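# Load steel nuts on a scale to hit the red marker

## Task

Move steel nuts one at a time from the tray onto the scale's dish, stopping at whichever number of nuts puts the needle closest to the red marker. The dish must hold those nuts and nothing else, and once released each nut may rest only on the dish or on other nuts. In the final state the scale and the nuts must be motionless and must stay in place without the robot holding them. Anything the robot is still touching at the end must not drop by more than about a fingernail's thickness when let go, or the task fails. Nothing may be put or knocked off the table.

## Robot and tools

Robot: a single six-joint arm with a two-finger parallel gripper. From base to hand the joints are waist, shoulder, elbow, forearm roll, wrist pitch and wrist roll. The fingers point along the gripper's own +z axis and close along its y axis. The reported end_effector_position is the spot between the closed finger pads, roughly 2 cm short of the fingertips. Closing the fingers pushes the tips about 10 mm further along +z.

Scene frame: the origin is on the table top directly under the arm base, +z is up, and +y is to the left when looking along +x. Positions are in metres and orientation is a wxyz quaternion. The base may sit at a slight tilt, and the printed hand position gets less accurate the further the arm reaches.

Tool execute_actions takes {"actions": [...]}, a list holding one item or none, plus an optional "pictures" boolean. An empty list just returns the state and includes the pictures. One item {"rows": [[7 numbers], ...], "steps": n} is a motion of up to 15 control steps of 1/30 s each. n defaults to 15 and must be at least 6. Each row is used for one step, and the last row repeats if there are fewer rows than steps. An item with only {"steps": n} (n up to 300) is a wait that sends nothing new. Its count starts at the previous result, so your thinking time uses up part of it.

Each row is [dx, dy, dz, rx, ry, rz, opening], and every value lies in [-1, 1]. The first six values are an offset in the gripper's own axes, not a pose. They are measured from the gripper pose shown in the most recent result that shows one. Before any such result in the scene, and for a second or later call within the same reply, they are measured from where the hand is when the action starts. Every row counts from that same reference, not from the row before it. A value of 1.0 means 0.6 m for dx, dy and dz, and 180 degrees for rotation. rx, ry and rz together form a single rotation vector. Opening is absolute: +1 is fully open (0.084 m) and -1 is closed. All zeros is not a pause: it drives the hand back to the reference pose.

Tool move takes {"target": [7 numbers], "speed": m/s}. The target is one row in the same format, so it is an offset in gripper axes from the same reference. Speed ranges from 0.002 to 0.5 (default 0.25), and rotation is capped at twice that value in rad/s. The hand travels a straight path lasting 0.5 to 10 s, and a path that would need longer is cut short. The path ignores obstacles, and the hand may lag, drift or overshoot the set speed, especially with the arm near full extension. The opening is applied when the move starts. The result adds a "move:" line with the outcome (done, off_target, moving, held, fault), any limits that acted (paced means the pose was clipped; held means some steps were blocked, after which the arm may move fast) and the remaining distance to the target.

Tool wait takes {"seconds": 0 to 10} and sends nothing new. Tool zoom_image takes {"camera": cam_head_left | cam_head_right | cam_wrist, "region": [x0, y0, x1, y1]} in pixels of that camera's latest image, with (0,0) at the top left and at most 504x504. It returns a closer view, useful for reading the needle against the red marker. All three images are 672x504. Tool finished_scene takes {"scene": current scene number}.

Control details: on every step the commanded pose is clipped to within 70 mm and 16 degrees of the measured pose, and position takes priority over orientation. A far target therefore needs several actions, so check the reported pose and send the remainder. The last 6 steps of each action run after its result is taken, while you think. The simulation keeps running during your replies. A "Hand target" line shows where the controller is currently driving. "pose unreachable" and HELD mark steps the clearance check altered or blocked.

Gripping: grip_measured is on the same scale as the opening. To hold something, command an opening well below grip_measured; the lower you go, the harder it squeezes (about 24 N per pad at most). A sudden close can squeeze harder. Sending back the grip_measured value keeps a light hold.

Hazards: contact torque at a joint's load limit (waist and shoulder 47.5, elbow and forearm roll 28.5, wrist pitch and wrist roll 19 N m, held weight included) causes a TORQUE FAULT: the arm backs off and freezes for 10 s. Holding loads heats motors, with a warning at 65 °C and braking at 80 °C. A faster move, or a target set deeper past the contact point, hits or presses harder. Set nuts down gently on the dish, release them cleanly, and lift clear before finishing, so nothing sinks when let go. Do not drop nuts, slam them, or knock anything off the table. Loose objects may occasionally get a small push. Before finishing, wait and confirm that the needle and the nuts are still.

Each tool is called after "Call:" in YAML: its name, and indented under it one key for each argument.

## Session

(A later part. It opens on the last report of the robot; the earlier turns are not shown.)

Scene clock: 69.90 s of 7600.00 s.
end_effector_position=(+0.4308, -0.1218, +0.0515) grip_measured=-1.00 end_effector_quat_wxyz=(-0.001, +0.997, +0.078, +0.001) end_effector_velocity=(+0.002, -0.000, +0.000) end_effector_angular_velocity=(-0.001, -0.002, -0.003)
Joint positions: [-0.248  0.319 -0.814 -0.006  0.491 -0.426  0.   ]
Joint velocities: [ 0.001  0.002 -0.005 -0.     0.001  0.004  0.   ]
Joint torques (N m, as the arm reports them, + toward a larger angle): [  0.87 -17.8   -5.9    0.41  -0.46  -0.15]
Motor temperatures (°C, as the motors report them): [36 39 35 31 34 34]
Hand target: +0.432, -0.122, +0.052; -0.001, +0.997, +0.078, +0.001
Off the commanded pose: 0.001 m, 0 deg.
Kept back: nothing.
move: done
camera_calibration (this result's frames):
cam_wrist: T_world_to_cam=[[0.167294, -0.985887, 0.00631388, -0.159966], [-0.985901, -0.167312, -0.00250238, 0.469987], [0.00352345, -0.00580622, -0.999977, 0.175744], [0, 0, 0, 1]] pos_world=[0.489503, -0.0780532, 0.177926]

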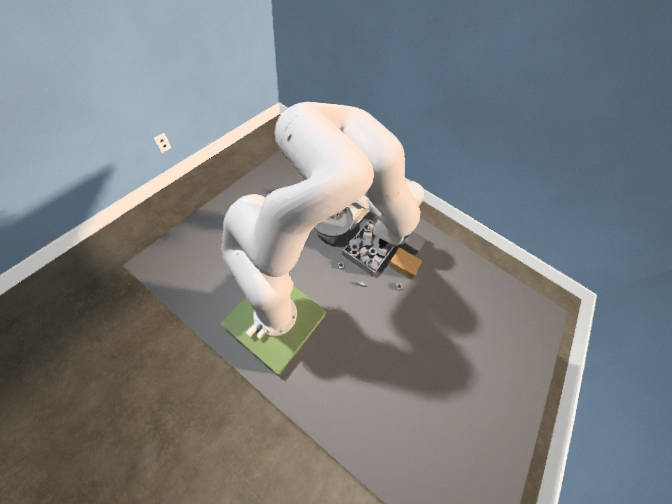

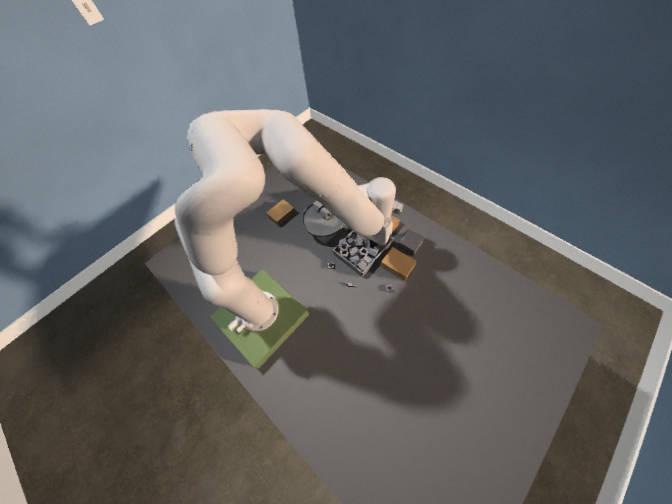

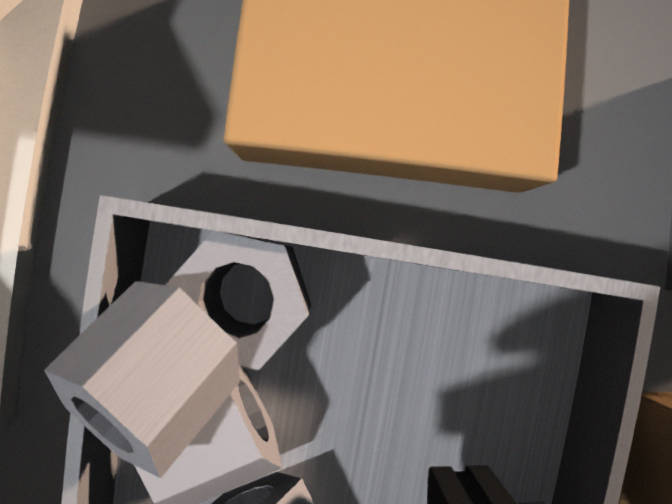

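Call:
move:
  target: [-0.06, 0.0, -0.08, 0, 0, 0, -0.12]
  speed: 0.2

Scene clock: 71.07 s of 7600.00 s.
end_effector_position=(+0.3951, -0.1273, +0.0989) grip_measured=-0.13 end_effector_quat_wxyz=(-0.001, +0.997, +0.078, +0.000) end_effector_velocity=(+0.000, -0.001, +0.004) end_effector_angular_velocity=(-0.002, -0.005, +0.001)
Joint positions: [-0.284  0.105 -0.696 -0.005  0.588 -0.463  0.038]
Joint velocities: [-0.002 -0.01   0.001 -0.001  0.004 -0.002  0.   ]
Joint torques (N m, as the arm reports them, + toward a larger angle): [  0.62 -19.53  -9.38   0.58  -2.14  -0.16]
Motor temperatures (°C, as the motors report them): [36 39 35 31 34 34]
Hand target: +0.395, -0.127, +0.099; -0.001, +0.997, +0.078, +0.000
Off the commanded pose: 0.001 m, 0 deg.
Kept back: nothing.
move: done
camera_calibration (this result's frames):
cam_wrist: T_world_to_cam=[[0.167258, -0.985894, 0.00608618, -0.159717], [-0.985909, -0.167272, -0.00191409, 0.433927], [0.00290514, -0.00568027, -0.99998, 0.223559], [0, 0, 0, 1]] pos_world=[0.453877, -0.0836102, 0.225357]

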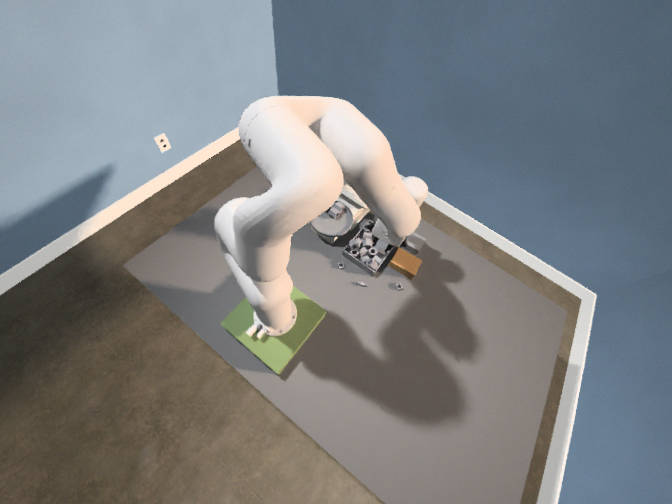

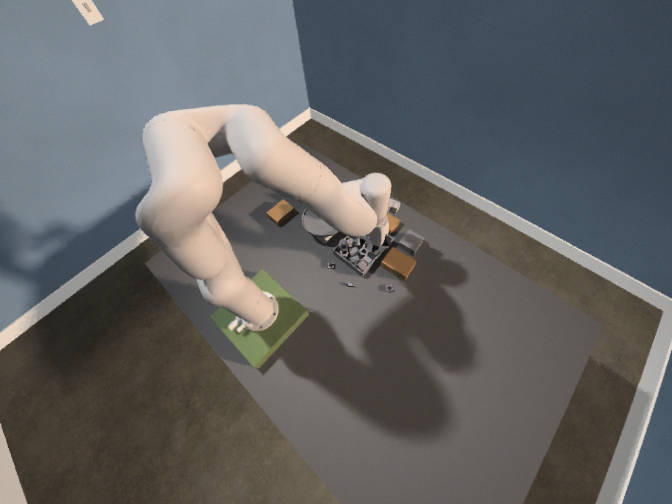

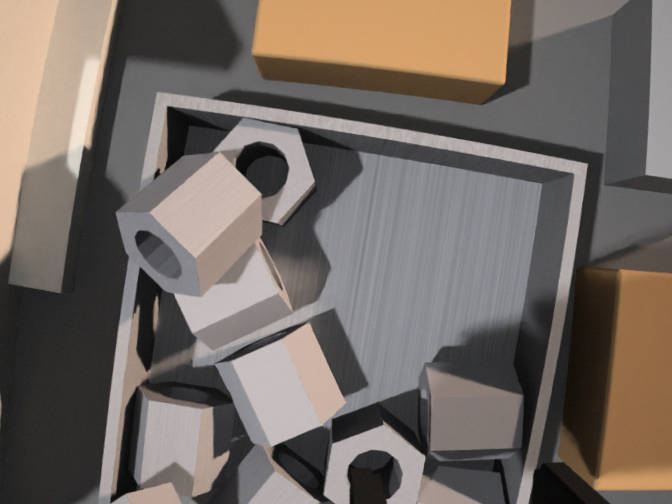

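Call:
move:
  target: [0.027, 0.019, 0.073, 0, 0, 0, -1]
  speed: 0.15

Call:
execute_actions:
  actions:
    - {"rows": [[0,0,0.001,0,0,0,-1],[0,0,0.002,0,0,0,-1],[0,0,0.003,0,0,0,-1],[0,0,0.004,0,0,0,-1],[0,0,0.005,0,0,0,-1],[0,0,0.006,0,0,0,-1],[0,0,0.0065,0,0,0,-1],[0,0,0.007,0,0,0,-1],[0,0,0.007,0,0,0,-1],[0,0,0.007,0,0,0,-1],[0.002,-0.001,0.007,0,0,0,-1],[0.004,-0.002,0.007,0,0,0,-1],[0.006,-0.003,0.007,0,0,0,-1],[0.008,-0.004,0.007,0,0,0,-1],[0.010,-0.005,0.007,0,0,0,-1]], "steps": 15}

Call:
execute_actions:
  actions: []

Scene clock: 73.07 s of 7600.00 s.
end_effector_position=(+0.4130, -0.1359, +0.0556) grip_measured=-1.00 end_effector_quat_wxyz=(-0.001, +0.997, +0.078, +0.001) end_effector_velocity=(-0.001, -0.000, -0.003) end_effector_angular_velocity=(+0.003, +0.004, -0.005)
Joint positions: [-0.291  0.276 -0.763 -0.005  0.484 -0.47   0.   ]
Joint velocities: [-0.001  0.01  -0.003  0.003 -0.002  0.001  0.   ]
Joint torques (N m, as the arm reports them, + toward a larger angle): [  0.76 -21.55  -8.45   0.51  -1.9   -0.04]
Motor temperatures (°C, as the motors report them): [36 39 35 31 34 34]
Hand target: +0.413, -0.136, +0.055; -0.001, +0.997, +0.078, +0.000
Off the commanded pose: 0.000 m, 0 deg.
Kept back: nothing.
move: done
camera_calibration (this result's frames):
cam_wrist: T_world_to_cam=[[0.167387, -0.985872, 0.00615502, -0.170988], [-0.985885, -0.167404, -0.00250586, 0.450048], [0.00350084, -0.0056487, -0.999978, 0.179851], [0, 0, 0, 1]] pos_world=[0.471687, -0.0922167, 0.182027]

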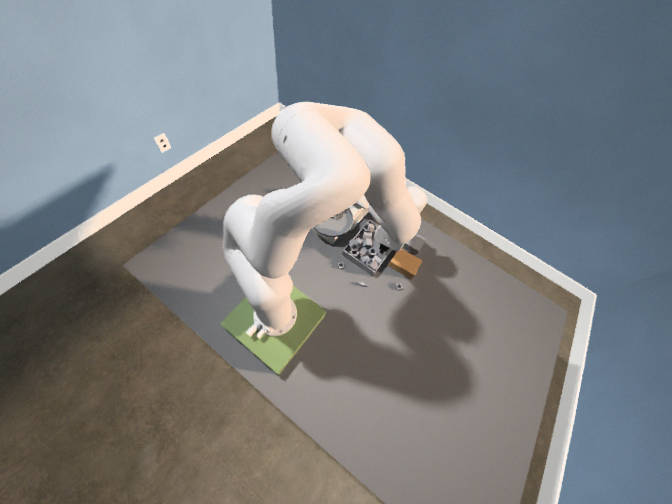

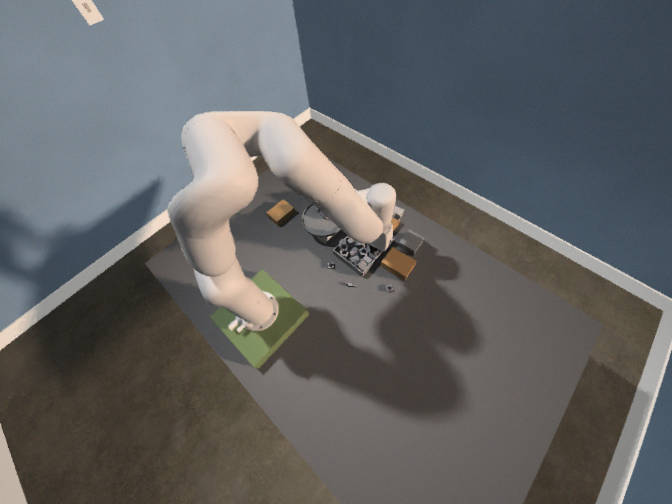

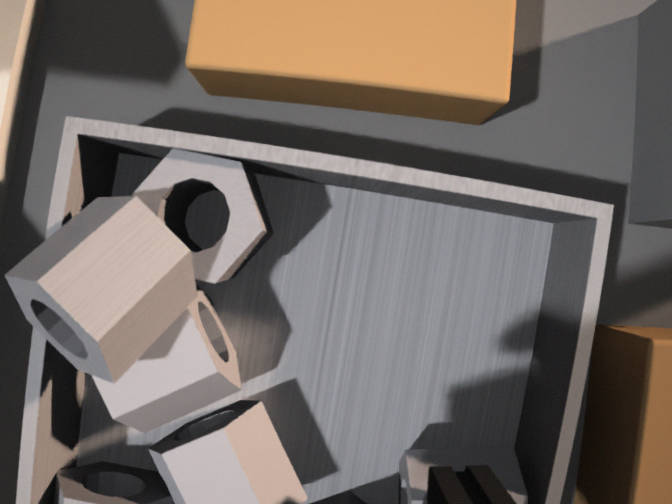

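Scene clock: 73.37 s of 7600.00 s.
end_effector_position=(+0.4131, -0.1359, +0.0528) grip_measured=-1.00 end_effector_quat_wxyz=(-0.001, +0.997, +0.078, +0.001) end_effector_velocity=(+0.016, -0.003, +0.004) end_effector_angular_velocity=(-0.012, -0.041, +0.002)
Joint positions: [-0.291  0.285 -0.764 -0.005  0.475 -0.469  0.   ]
Joint velocities: [ 0.005  0.011 -0.021  0.002 -0.032  0.     0.   ]
Joint torques (N m, as the arm reports them, + toward a larger angle): [  0.83 -20.08  -7.86   0.54  -1.92   0.07]
Motor temperatures (°C, as the motors report them): [36 39 35 31 34 34]
Steps of this call (steps 1 to 9: the first 9 steps of this action). Readings (end_effector_position):
1: (+0.4130, -0.1359, +0.0555)
2: (+0.4130, -0.1359, +0.0554)
4: (+0.4131, -0.1360, +0.0550)
8: (+0.4130, -0.1359, +0.0531)
9: the state above

Scene clock: 73.57 s of 7600.00 s.
end_effector_position=(+0.4159, -0.1351, +0.0526) grip_measured=-1.00 end_effector_quat_wxyz=(-0.000, +0.997, +0.078, +0.002) end_effector_velocity=(+0.026, +0.016, -0.001) end_effector_angular_velocity=(-0.003, -0.005, +0.004)
Joint positions: [-0.287  0.29  -0.771 -0.005  0.474 -0.465  0.   ]
Joint velocities: [ 0.054  0.049 -0.07  -0.004  0.016  0.054  0.   ]
Joint torques (N m, as the arm reports them, + toward a larger angle): [  1.25 -18.55  -7.4    0.68  -1.88   0.09]
Motor temperatures (°C, as the motors report them): [36 39 35 31 34 34]
Hand target: +0.418, -0.132, +0.051; -0.001, +0.997, +0.078, +0.001
Off the commanded pose: 0.004 m, 0 deg.
Kept back: nothing.
Steps of this call (steps 1 to 6: the last 6 steps of your previous action). Readings (end_effector_position):
1: (+0.4135, -0.1361, +0.0528)
2: (+0.4137, -0.1361, +0.0527)
4: (+0.4144, -0.1358, +0.0527)
6: the state above
camera_calibration (this result's frames):
cam_wrist: T_world_to_cam=[[0.166962, -0.985934, 0.00755859, -0.170517], [-0.985943, -0.167003, -0.00519097, 0.453315], [0.00638026, -0.00658564, -0.999958, 0.175555], [0, 0, 0, 1]] pos_world=[0.474293, -0.0912572, 0.17919]

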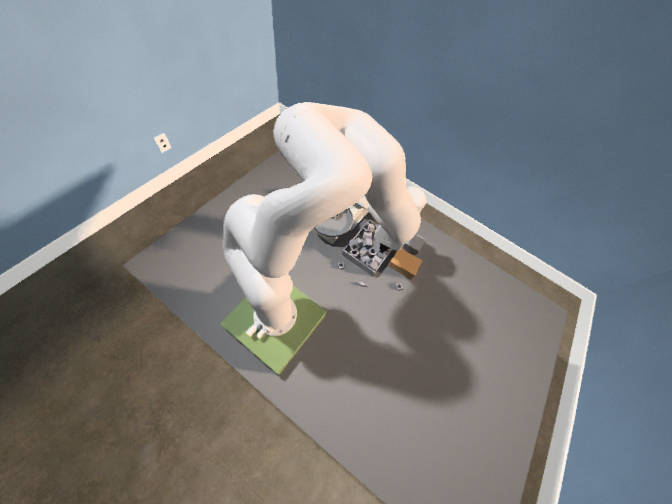

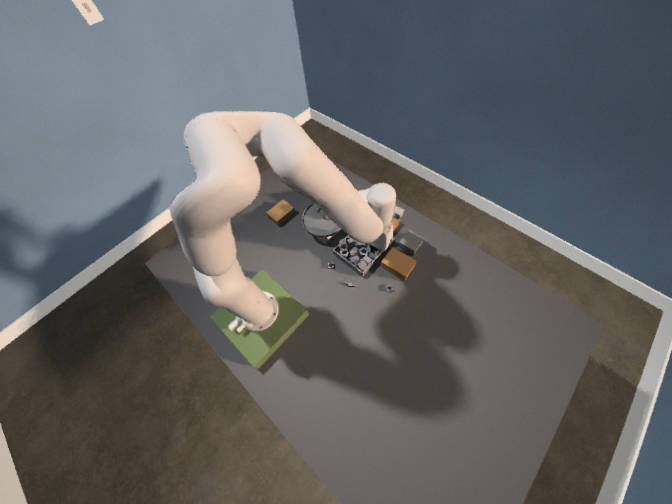

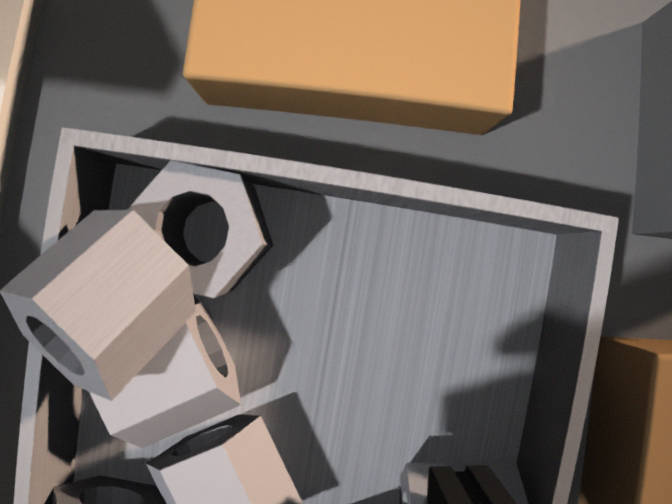

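Call:
move:
  target: [-0.034, 0, -0.017, 0, -0.139, 0, -1]
  speed: 0.2

Scene clock: 75.57 s of 7600.00 s.
end_effector_position=(+0.3957, -0.1386, +0.0629) grip_measured=-1.00 end_effector_quat_wxyz=(+0.016, +0.974, +0.076, -0.214) end_effector_velocity=(+0.001, -0.000, +0.001) end_effector_angular_velocity=(-0.002, +0.008, +0.001)
Joint positions: [-0.225  0.458 -1.116 -0.195  1.063 -0.276  0.   ]
Joint velocities: [ 0.002  0.006 -0.011 -0.002  0.013  0.001  0.   ]
Joint torques (N m, as the arm reports them, + toward a larger angle): [  0.66 -25.68  -9.26   0.41  -0.55  -0.04]
Motor temperatures (°C, as the motors report them): [36 39 35 31 34 34]
Hand target: +0.396, -0.139, +0.063; +0.016, +0.974, +0.076, -0.214
Off the commanded pose: 0.000 m, 0 deg.
Kept back: nothing.
move: done
camera_calibration (this result's frames):
cam_wrist: T_world_to_cam=[[0.16887, -0.985637, 0.00173501, -0.171023], [-0.895781, -0.15274, 0.41743, 0.372584], [-0.411169, -0.0720456, -0.908707, 0.336338], [0, 0, 0, 1]] pos_world=[0.500926, -0.0874263, 0.150402]

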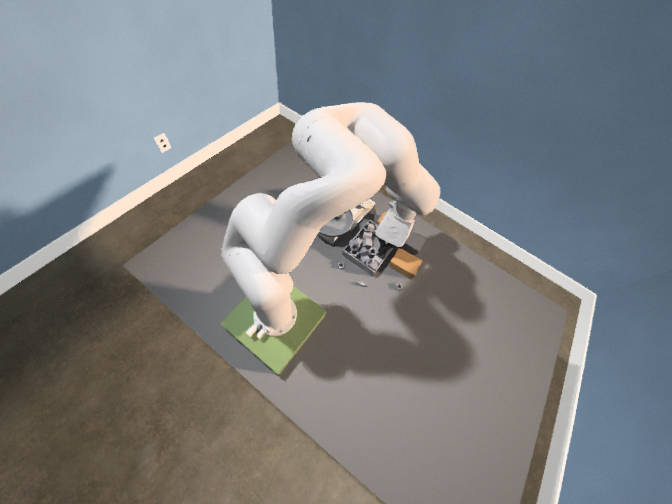

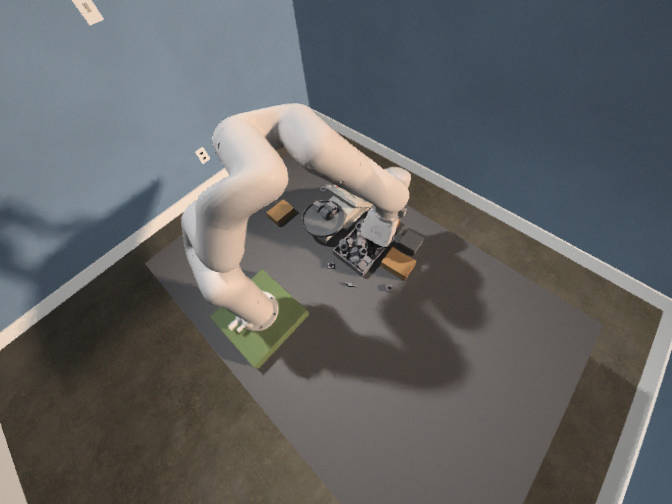

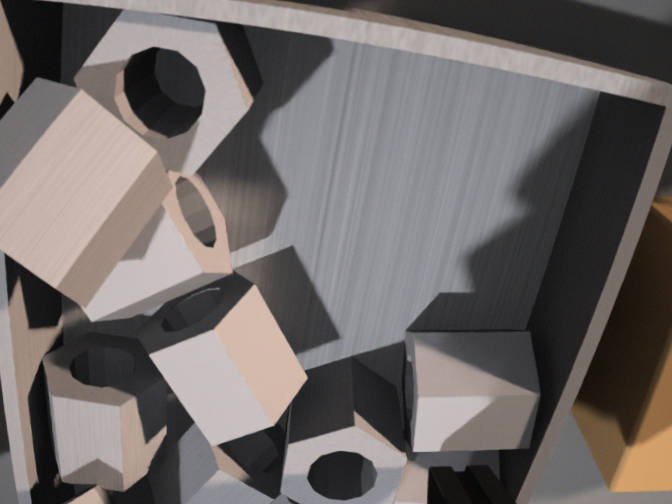

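Call:
move:
  target: [0.0047, 0, 0.016, 0, 0, 0, -1]
  speed: 0.025

Scene clock: 77.47 s of 7600.00 s.
end_effector_position=(+0.3948, -0.1389, +0.0546) grip_measured=-1.00 end_effector_quat_wxyz=(+0.017, +0.974, +0.076, -0.213) end_effector_velocity=(+0.000, -0.000, -0.002) end_effector_angular_velocity=(-0.000, -0.003, +0.000)
Joint positions: [-0.227  0.474 -1.111 -0.199  1.042 -0.272  0.   ]
Joint velocities: [-0.001  0.003  0.003 -0.001 -0.009  0.     0.   ]
Joint torques (N m, as the arm reports them, + toward a larger angle): [  0.24 -20.25  -7.85   0.66  -3.41   0.12]
Motor temperatures (°C, as the motors report them): [36 39 35 31 34 34]
Hand target: +0.394, -0.139, +0.053; +0.016, +0.974, +0.076, -0.214
Off the commanded pose: 0.002 m, 0 deg.
Kept back: nothing.
move: done
camera_calibration (this result's frames):
cam_wrist: T_world_to_cam=[[0.168817, -0.985645, 0.00235995, -0.171161], [-0.896163, -0.152493, 0.416699, 0.375415], [-0.410357, -0.0724607, -0.909041, 0.328036], [0, 0, 0, 1]] pos_world=[0.49994, -0.087686, 0.142167]

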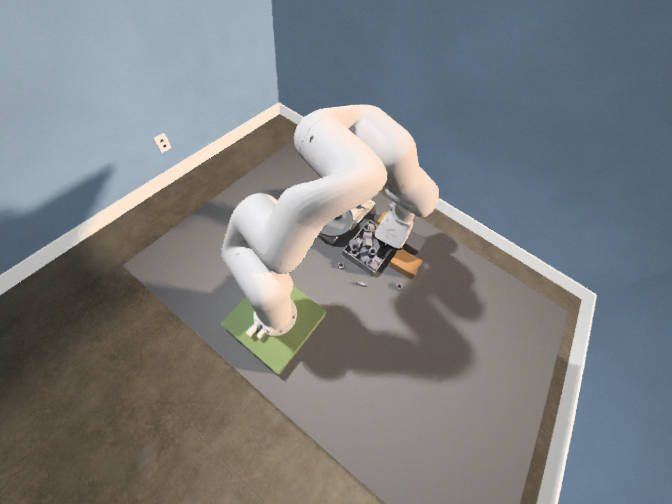

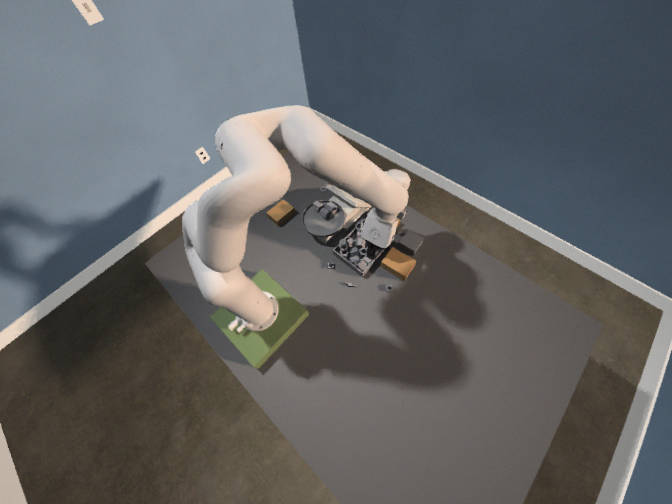

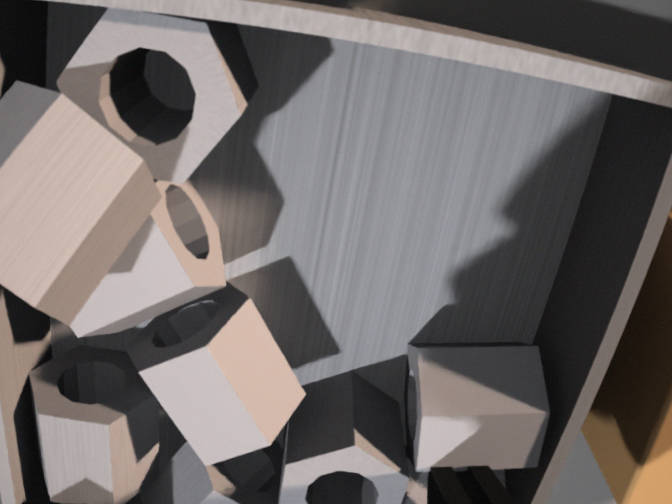

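Call:
move:
  target: [0.063, -0.008, -0.022, 0, 0, -0.06, -1]
  speed: 0.06

Scene clock: 79.57 s of 7600.00 s.
end_effector_position=(+0.4333, -0.1282, +0.0508) grip_measured=-1.00 end_effector_quat_wxyz=(-0.003, +0.962, +0.167, -0.214) end_effector_velocity=(+0.002, +0.000, -0.000) end_effector_angular_velocity=(+0.004, +0.000, +0.007)
Joint positions: [-0.188  0.576 -1.271 -0.175  1.103 -0.445  0.   ]
Joint velocities: [ 0.001  0.007 -0.01   0.001  0.004 -0.009  0.   ]
Joint torques (N m, as the arm reports them, + toward a larger angle): [  1.07 -27.77  -9.36   0.5   -0.72  -0.08]
Motor temperatures (°C, as the motors report them): [36 39 35 31 34 34]
Hand target: +0.434, -0.128, +0.051; -0.003, +0.962, +0.167, -0.214
Off the commanded pose: 0.000 m, 0 deg.
Kept back: nothing.
move: done
camera_calibration (this result's frames):
cam_wrist: T_world_to_cam=[[0.332936, -0.939942, -0.0752474, -0.228446], [-0.849605, -0.333639, 0.408481, 0.370116], [-0.409054, -0.0720678, -0.90966, 0.340728], [0, 0, 0, 1]] pos_world=[0.529886, -0.0666851, 0.141571]

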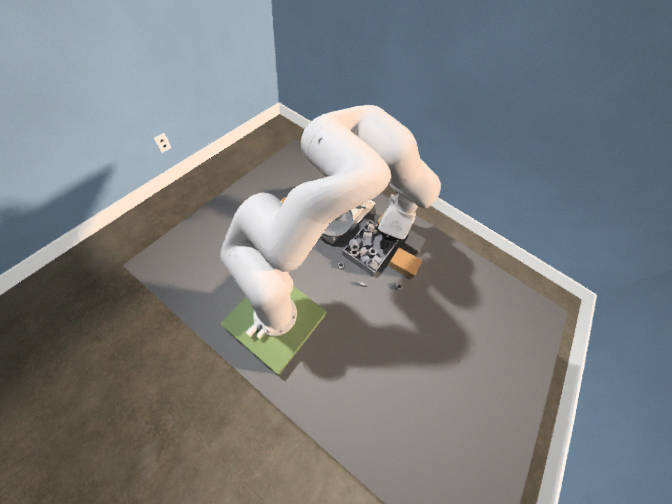

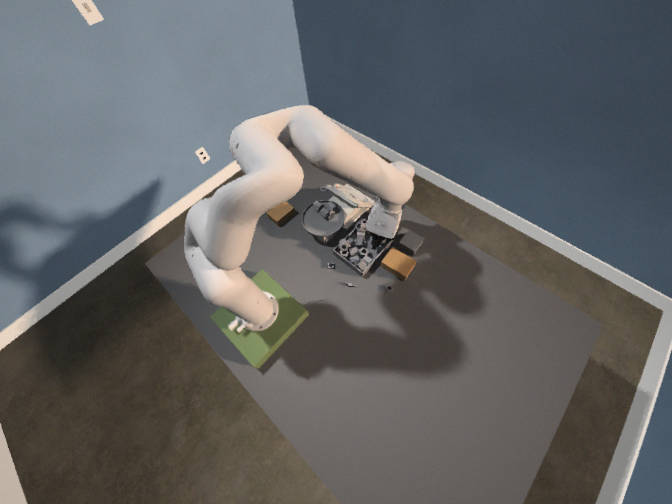

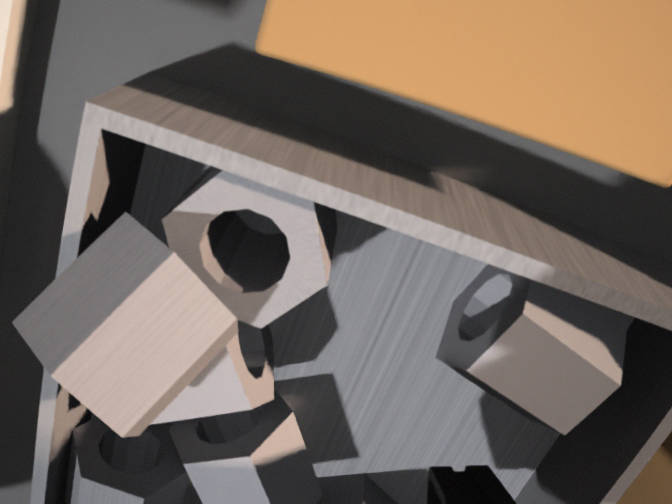

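Call:
move:
  target: [-0.1275, -0.0455, -0.0655, -0.002, 0.1395, 0.109, -0.22]
  speed: 0.3

Scene clock: 81.47 s of 7600.00 s.
end_effector_position=(+0.3755, -0.1240, +0.1195) grip_measured=-0.24 end_effector_quat_wxyz=(-0.000, +1.000, -0.002, +0.002) end_effector_velocity=(-0.000, +0.000, +0.002) end_effector_angular_velocity=(-0.001, -0.014, -0.005)
Joint positions: [-0.29  -0.009 -0.63  -0.005  0.632 -0.309  0.034]
Joint velocities: [-0.001 -0.014  0.013  0.006 -0.012 -0.001 -0.   ]
Joint torques (N m, as the arm reports them, + toward a larger angle): [  1.   -17.47  -9.89   0.44  -2.03   0.  ]
Motor temperatures (°C, as the motors report them): [36 39 35 31 34 34]
Hand target: +0.375, -0.124, +0.120; -0.000, +1.000, -0.002, +0.003
Off the commanded pose: 0.001 m, 0 deg.
Kept back: nothing.
move: done
camera_calibration (this result's frames):
cam_wrist: T_world_to_cam=[[0.00769824, -0.999939, 0.00789768, -0.0953608], [-0.999958, -0.00773774, -0.00498353, 0.440664], [0.00504434, -0.00785899, -0.999956, 0.243117], [0, 0, 0, 1]] pos_world=[0.440153, -0.0900346, 0.246055]

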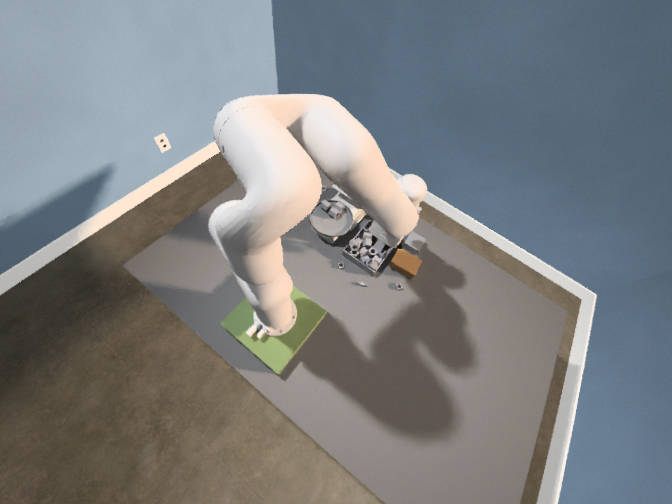

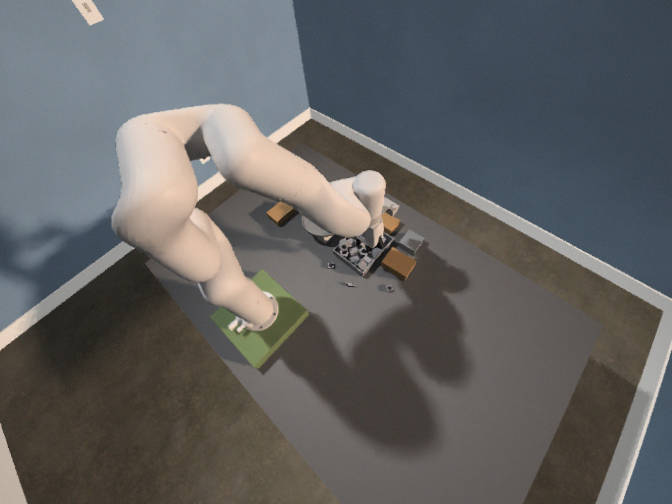

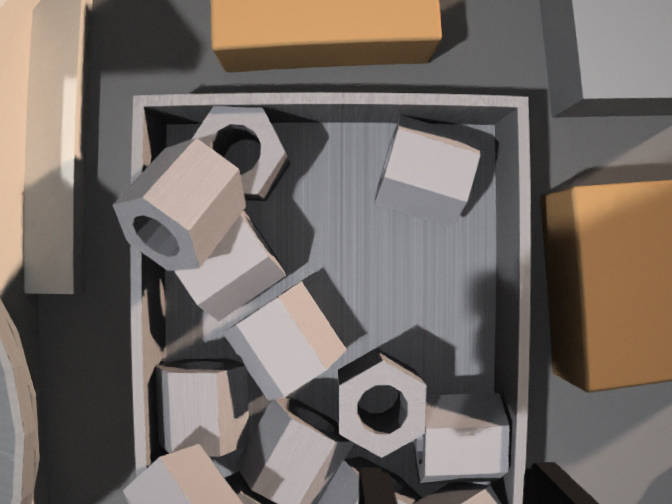

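Call:
move:
  target: [0.1485, 0.002, 0.1, 0, 0, 0.1, -0.22]
  speed: 0.25

Scene clock: 83.03 s of 7600.00 s.
end_effector_position=(+0.4648, -0.1259, +0.0603) grip_measured=-0.24 end_effector_quat_wxyz=(-0.000, +0.987, -0.158, +0.002) end_effector_velocity=(+0.000, +0.000, -0.003) end_effector_angular_velocity=(+0.000, +0.006, -0.004)
Joint positions: [-0.237  0.378 -0.944 -0.007  0.559  0.06   0.034]
Joint velocities: [ 0.001  0.009 -0.006 -0.003  0.003  0.007  0.   ]
Joint torques (N m, as the arm reports them, + toward a larger angle): [  1.04 -24.24  -8.97   0.54  -1.95   0.02]
Motor temperatures (°C, as the motors report them): [36 39 35 31 34 34]
Hand target: +0.465, -0.126, +0.060; -0.000, +0.987, -0.158, +0.002
Off the commanded pose: 0.001 m, 0 deg.
Kept back: nothing.
move: done
camera_calibration (this result's frames):
cam_wrist: T_world_to_cam=[[-0.301309, -0.953504, 0.00663644, 0.0521225], [-0.953522, 0.301278, -0.00525718, 0.546956], [0.00301332, -0.00791203, -0.999964, 0.184376], [0, 0, 0, 1]] pos_world=[0.536684, -0.113628, 0.186898]

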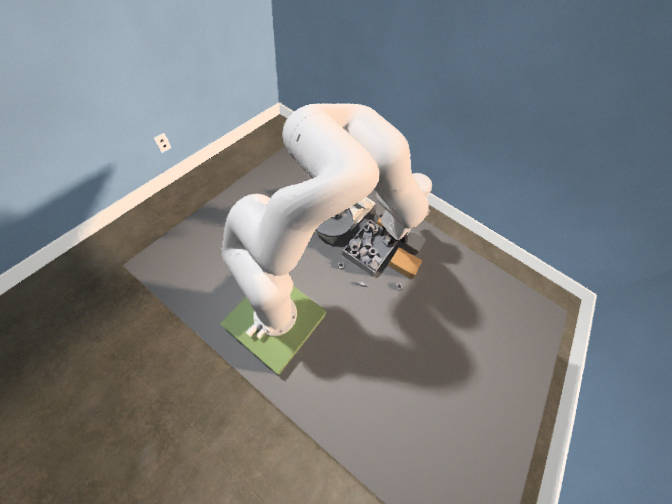

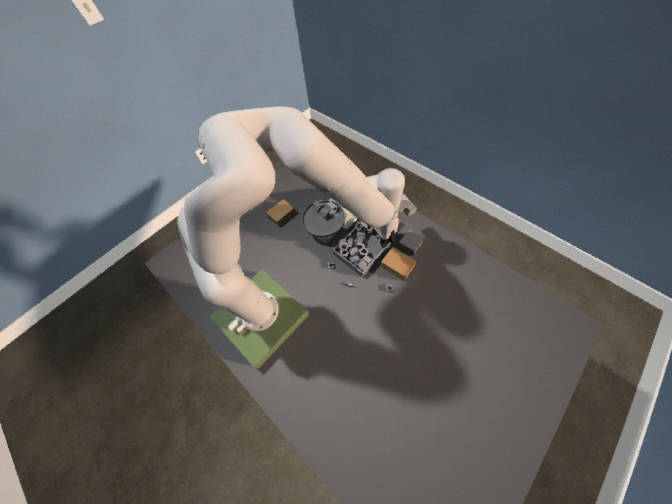

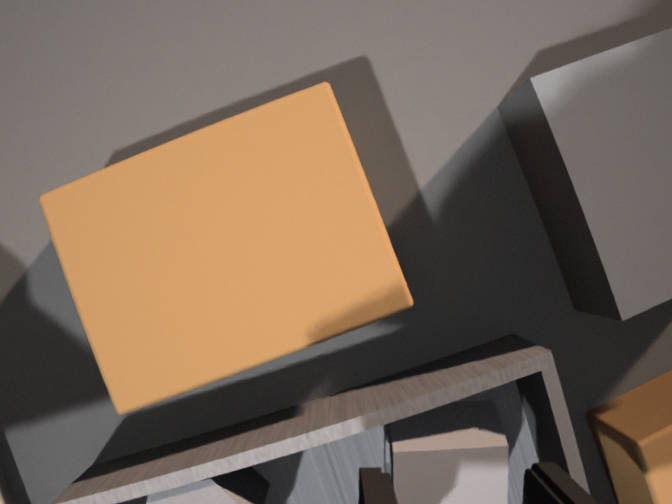

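Call:
move:
  target: [0.003, -0.001, 0.0278, 0, 0, 0, -0.24]
  speed: 0.035

Call:
move:
  target: [0, 0, 0, 0, 0, 0, -0.65]

Scene clock: 84.07 s of 7600.00 s.
end_effector_position=(+0.4669, -0.1258, +0.0439) grip_measured=-0.26 end_effector_quat_wxyz=(-0.000, +0.987, -0.158, +0.002) end_effector_velocity=(+0.002, -0.000, -0.001) end_effector_angular_velocity=(-0.001, -0.005, +0.000)
Joint positions: [-0.236  0.424 -0.954 -0.007  0.522  0.061  0.033]
Joint velocities: [ 0.     0.004 -0.002  0.001 -0.006 -0.001 -0.   ]
Joint torques (N m, as the arm reports them, + toward a larger angle): [  0.38 -24.21  -9.03   0.51  -1.94   0.04]
Motor temperatures (°C, as the motors report them): [36 39 35 31 34 34]
Hand target: +0.467, -0.126, +0.044; -0.000, +0.987, -0.158, +0.002
Off the commanded pose: 0.000 m, 0 deg.
Kept back: nothing.
move: done
camera_calibration (this result's frames):
cam_wrist: T_world_to_cam=[[-0.301274, -0.953515, 0.00656339, 0.0528504], [-0.953532, 0.301242, -0.00547796, 0.548825], [0.00324615, -0.00790877, -0.999963, 0.167861], [0, 0, 0, 1]] pos_world=[0.5387, -0.113608, 0.170514]

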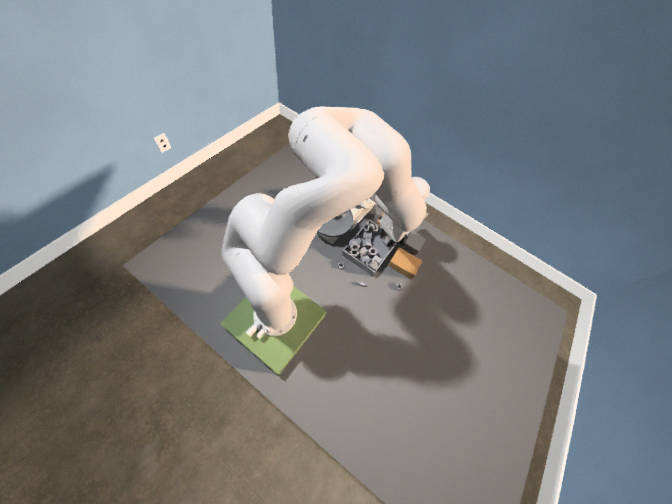

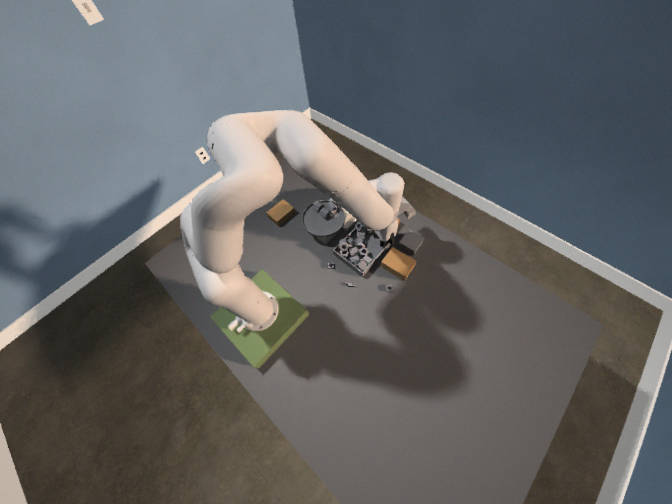

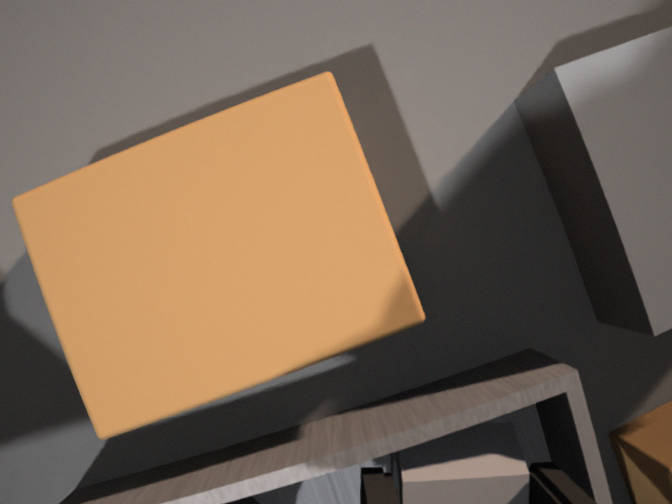

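Scene clock: 84.57 s of 7600.00 s.
end_effector_position=(+0.4669, -0.1259, +0.0439) grip_measured=-0.34 end_effector_quat_wxyz=(-0.000, +0.987, -0.158, +0.002) end_effector_velocity=(+0.000, +0.000, +0.000) end_effector_angular_velocity=(+0.001, +0.001, +0.000)
Joint positions: [-0.236  0.424 -0.954 -0.007  0.522  0.061  0.029]
Joint velocities: [ 0.001 -0.    -0.     0.001  0.001 -0.    -0.   ]
Joint torques (N m, as the arm reports them, + toward a larger angle): [  1.14 -24.54  -9.06   0.35  -2.4    0.09]
Motor temperatures (°C, as the motors report them): [36 39 35 31 34 34]
Hand target: +0.467, -0.126, +0.044; -0.000, +0.987, -0.158, +0.002
Off the commanded pose: 0.000 m, 0 deg.
Kept back: nothing.
move: done
camera_calibration (this result's frames):
cam_wrist: T_world_to_cam=[[-0.301313, -0.953503, 0.00656581, 0.0528462], [-0.95352, 0.301279, -0.00557756, 0.548865], [0.00334008, -0.00794122, -0.999963, 0.16786], [0, 0, 0, 1]] pos_world=[0.538716, -0.11364, 0.170568]

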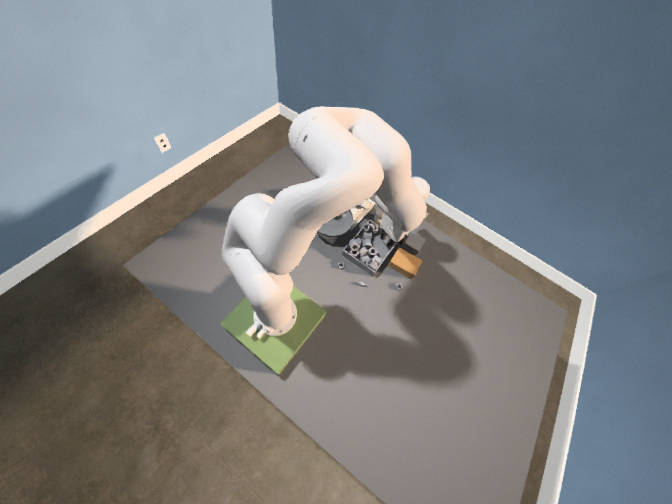

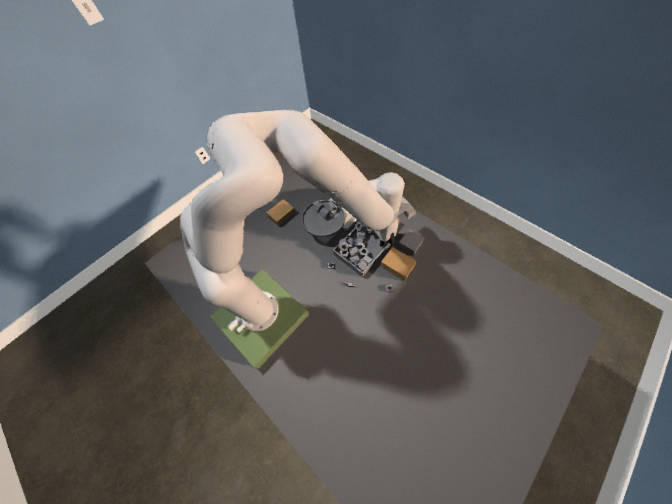

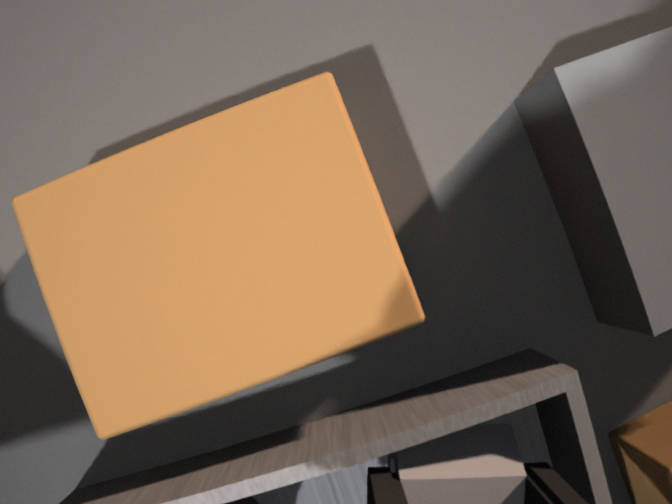

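Call:
execute_actions:
  actions: []

Scene clock: 85.23 s of 7600.00 s.
end_effector_position=(+0.4669, -0.1259, +0.0439) grip_measured=-0.34 end_effector_quat_wxyz=(-0.000, +0.987, -0.158, +0.002) end_effector_velocity=(-0.000, -0.000, -0.000) end_effector_angular_velocity=(+0.001, +0.000, -0.002)
Joint positions: [-0.236  0.424 -0.954 -0.007  0.522  0.061  0.029]
Joint velocities: [-0.001  0.001 -0.001  0.001 -0.    -0.     0.   ]
Joint torques (N m, as the arm reports them, + toward a larger angle): [  1.18 -24.14  -8.7    0.52  -2.21  -0.12]
Motor temperatures (°C, as the motors report them): [36 39 35 31 34 34]
Hand target: +0.467, -0.126, +0.044; -0.000, +0.987, -0.158, +0.002
Off the commanded pose: 0.000 m, 0 deg.
Kept back: nothing.
Steps of this call (steps 1 to 20: nothing new was sent). Readings (end_effector_position):
1: (+0.4669, -0.1259, +0.0439)
2: (+0.4669, -0.1259, +0.0439)
4: (+0.4669, -0.1259, +0.0439)
8: (+0.4669, -0.1259, +0.0439)
20: the state above
camera_calibration (this result's frames):
cam_wrist: T_world_to_cam=[[-0.301292, -0.953509, 0.00656267, 0.0528497], [-0.953526, 0.301259, -0.00555271, 0.548856], [0.00331749, -0.00793067, -0.999963, 0.167854], [0, 0, 0, 1]] pos_world=[0.538715, -0.113624, 0.170549]

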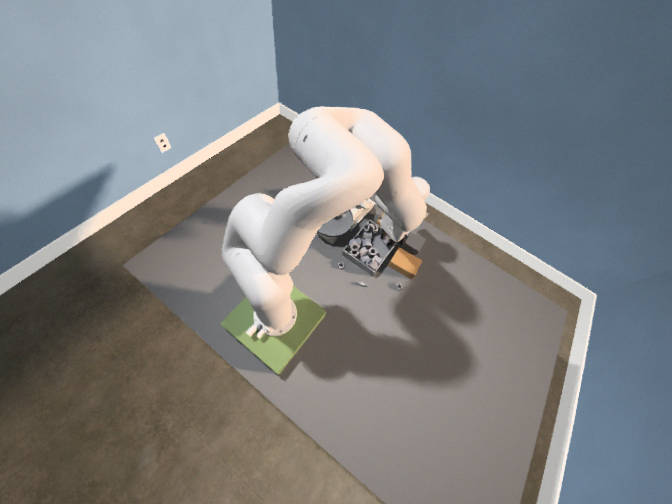

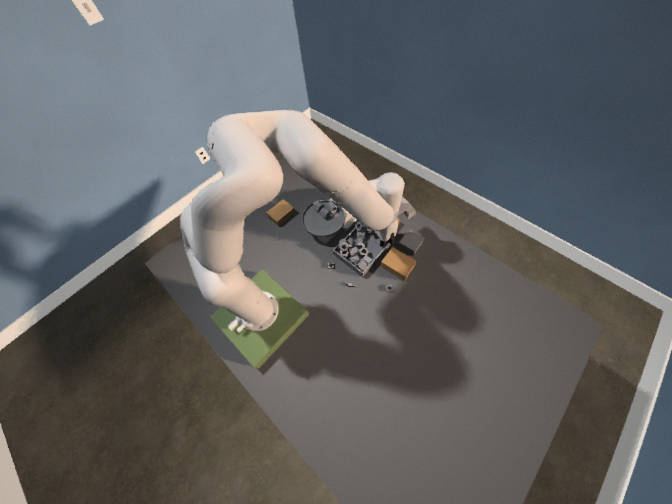

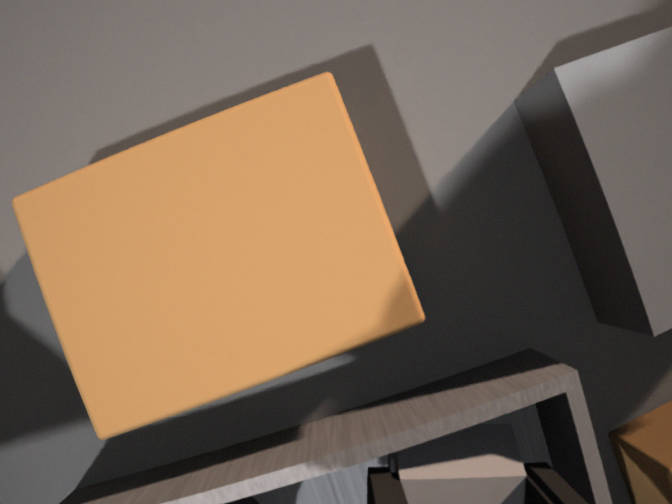

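Call:
move:
  target: [0, 0, -0.127, 0, 0, -0.1, -0.65]
  speed: 0.15

Scene clock: 86.93 s of 7600.00 s.
end_effector_position=(+0.4662, -0.1260, +0.1195) grip_measured=-0.34 end_effector_quat_wxyz=(+0.000, +1.000, -0.002, +0.002) end_effector_velocity=(+0.000, -0.000, +0.003) end_effector_angular_velocity=(+0.000, -0.000, +0.012)
Joint positions: [-0.235  0.245 -0.965 -0.006  0.713 -0.253  0.029]
Joint velocities: [-0.    -0.005 -0.002  0.001  0.007 -0.012  0.   ]
Joint torques (N m, as the arm reports them, + toward a larger angle): [  0.54 -23.91 -10.37   0.61  -2.11   0.24]
Motor temperatures (°C, as the motors report them): [36 39 35 31 34 34]
Hand target: +0.466, -0.126, +0.120; +0.000, +1.000, -0.002, +0.002
Off the commanded pose: 0.001 m, 0 deg.
Kept back: nothing.
move: done
camera_calibration (this result's frames):
cam_wrist: T_world_to_cam=[[0.00697205, -0.999942, 0.00822922, -0.0977348], [-0.999963, -0.00701395, -0.0050733, 0.531437], [0.00513072, -0.00819354, -0.999953, 0.242606], [0, 0, 0, 1]] pos_world=[0.530854, -0.0920139, 0.246095]

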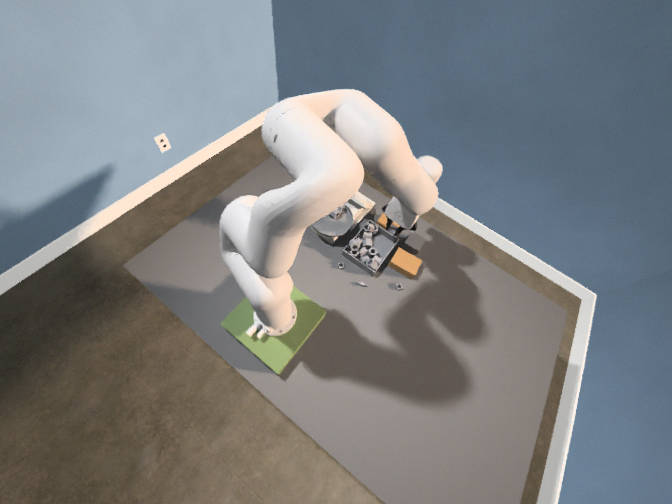

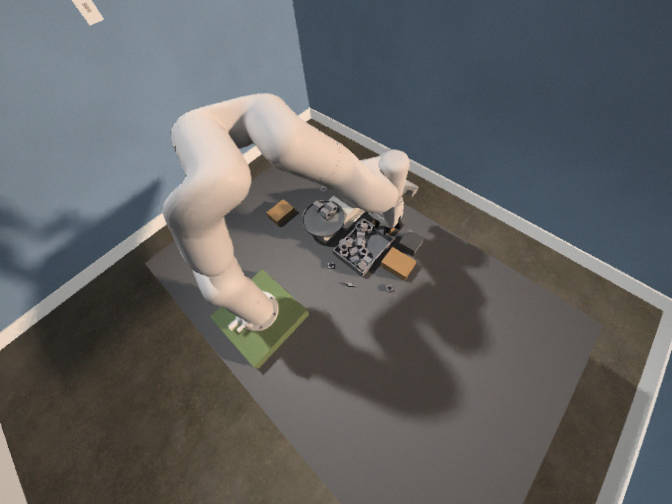

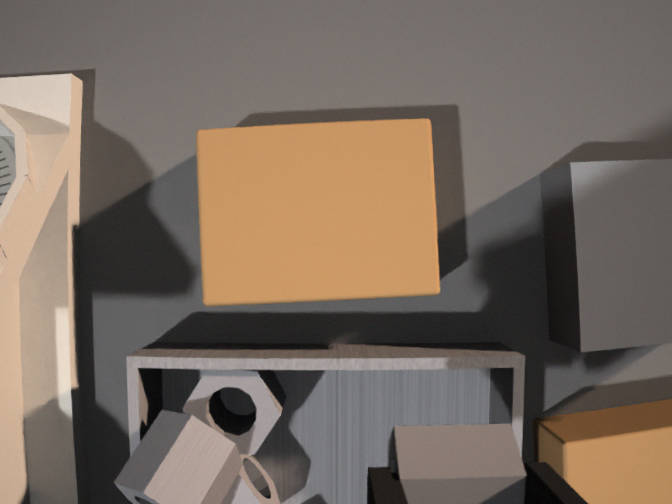

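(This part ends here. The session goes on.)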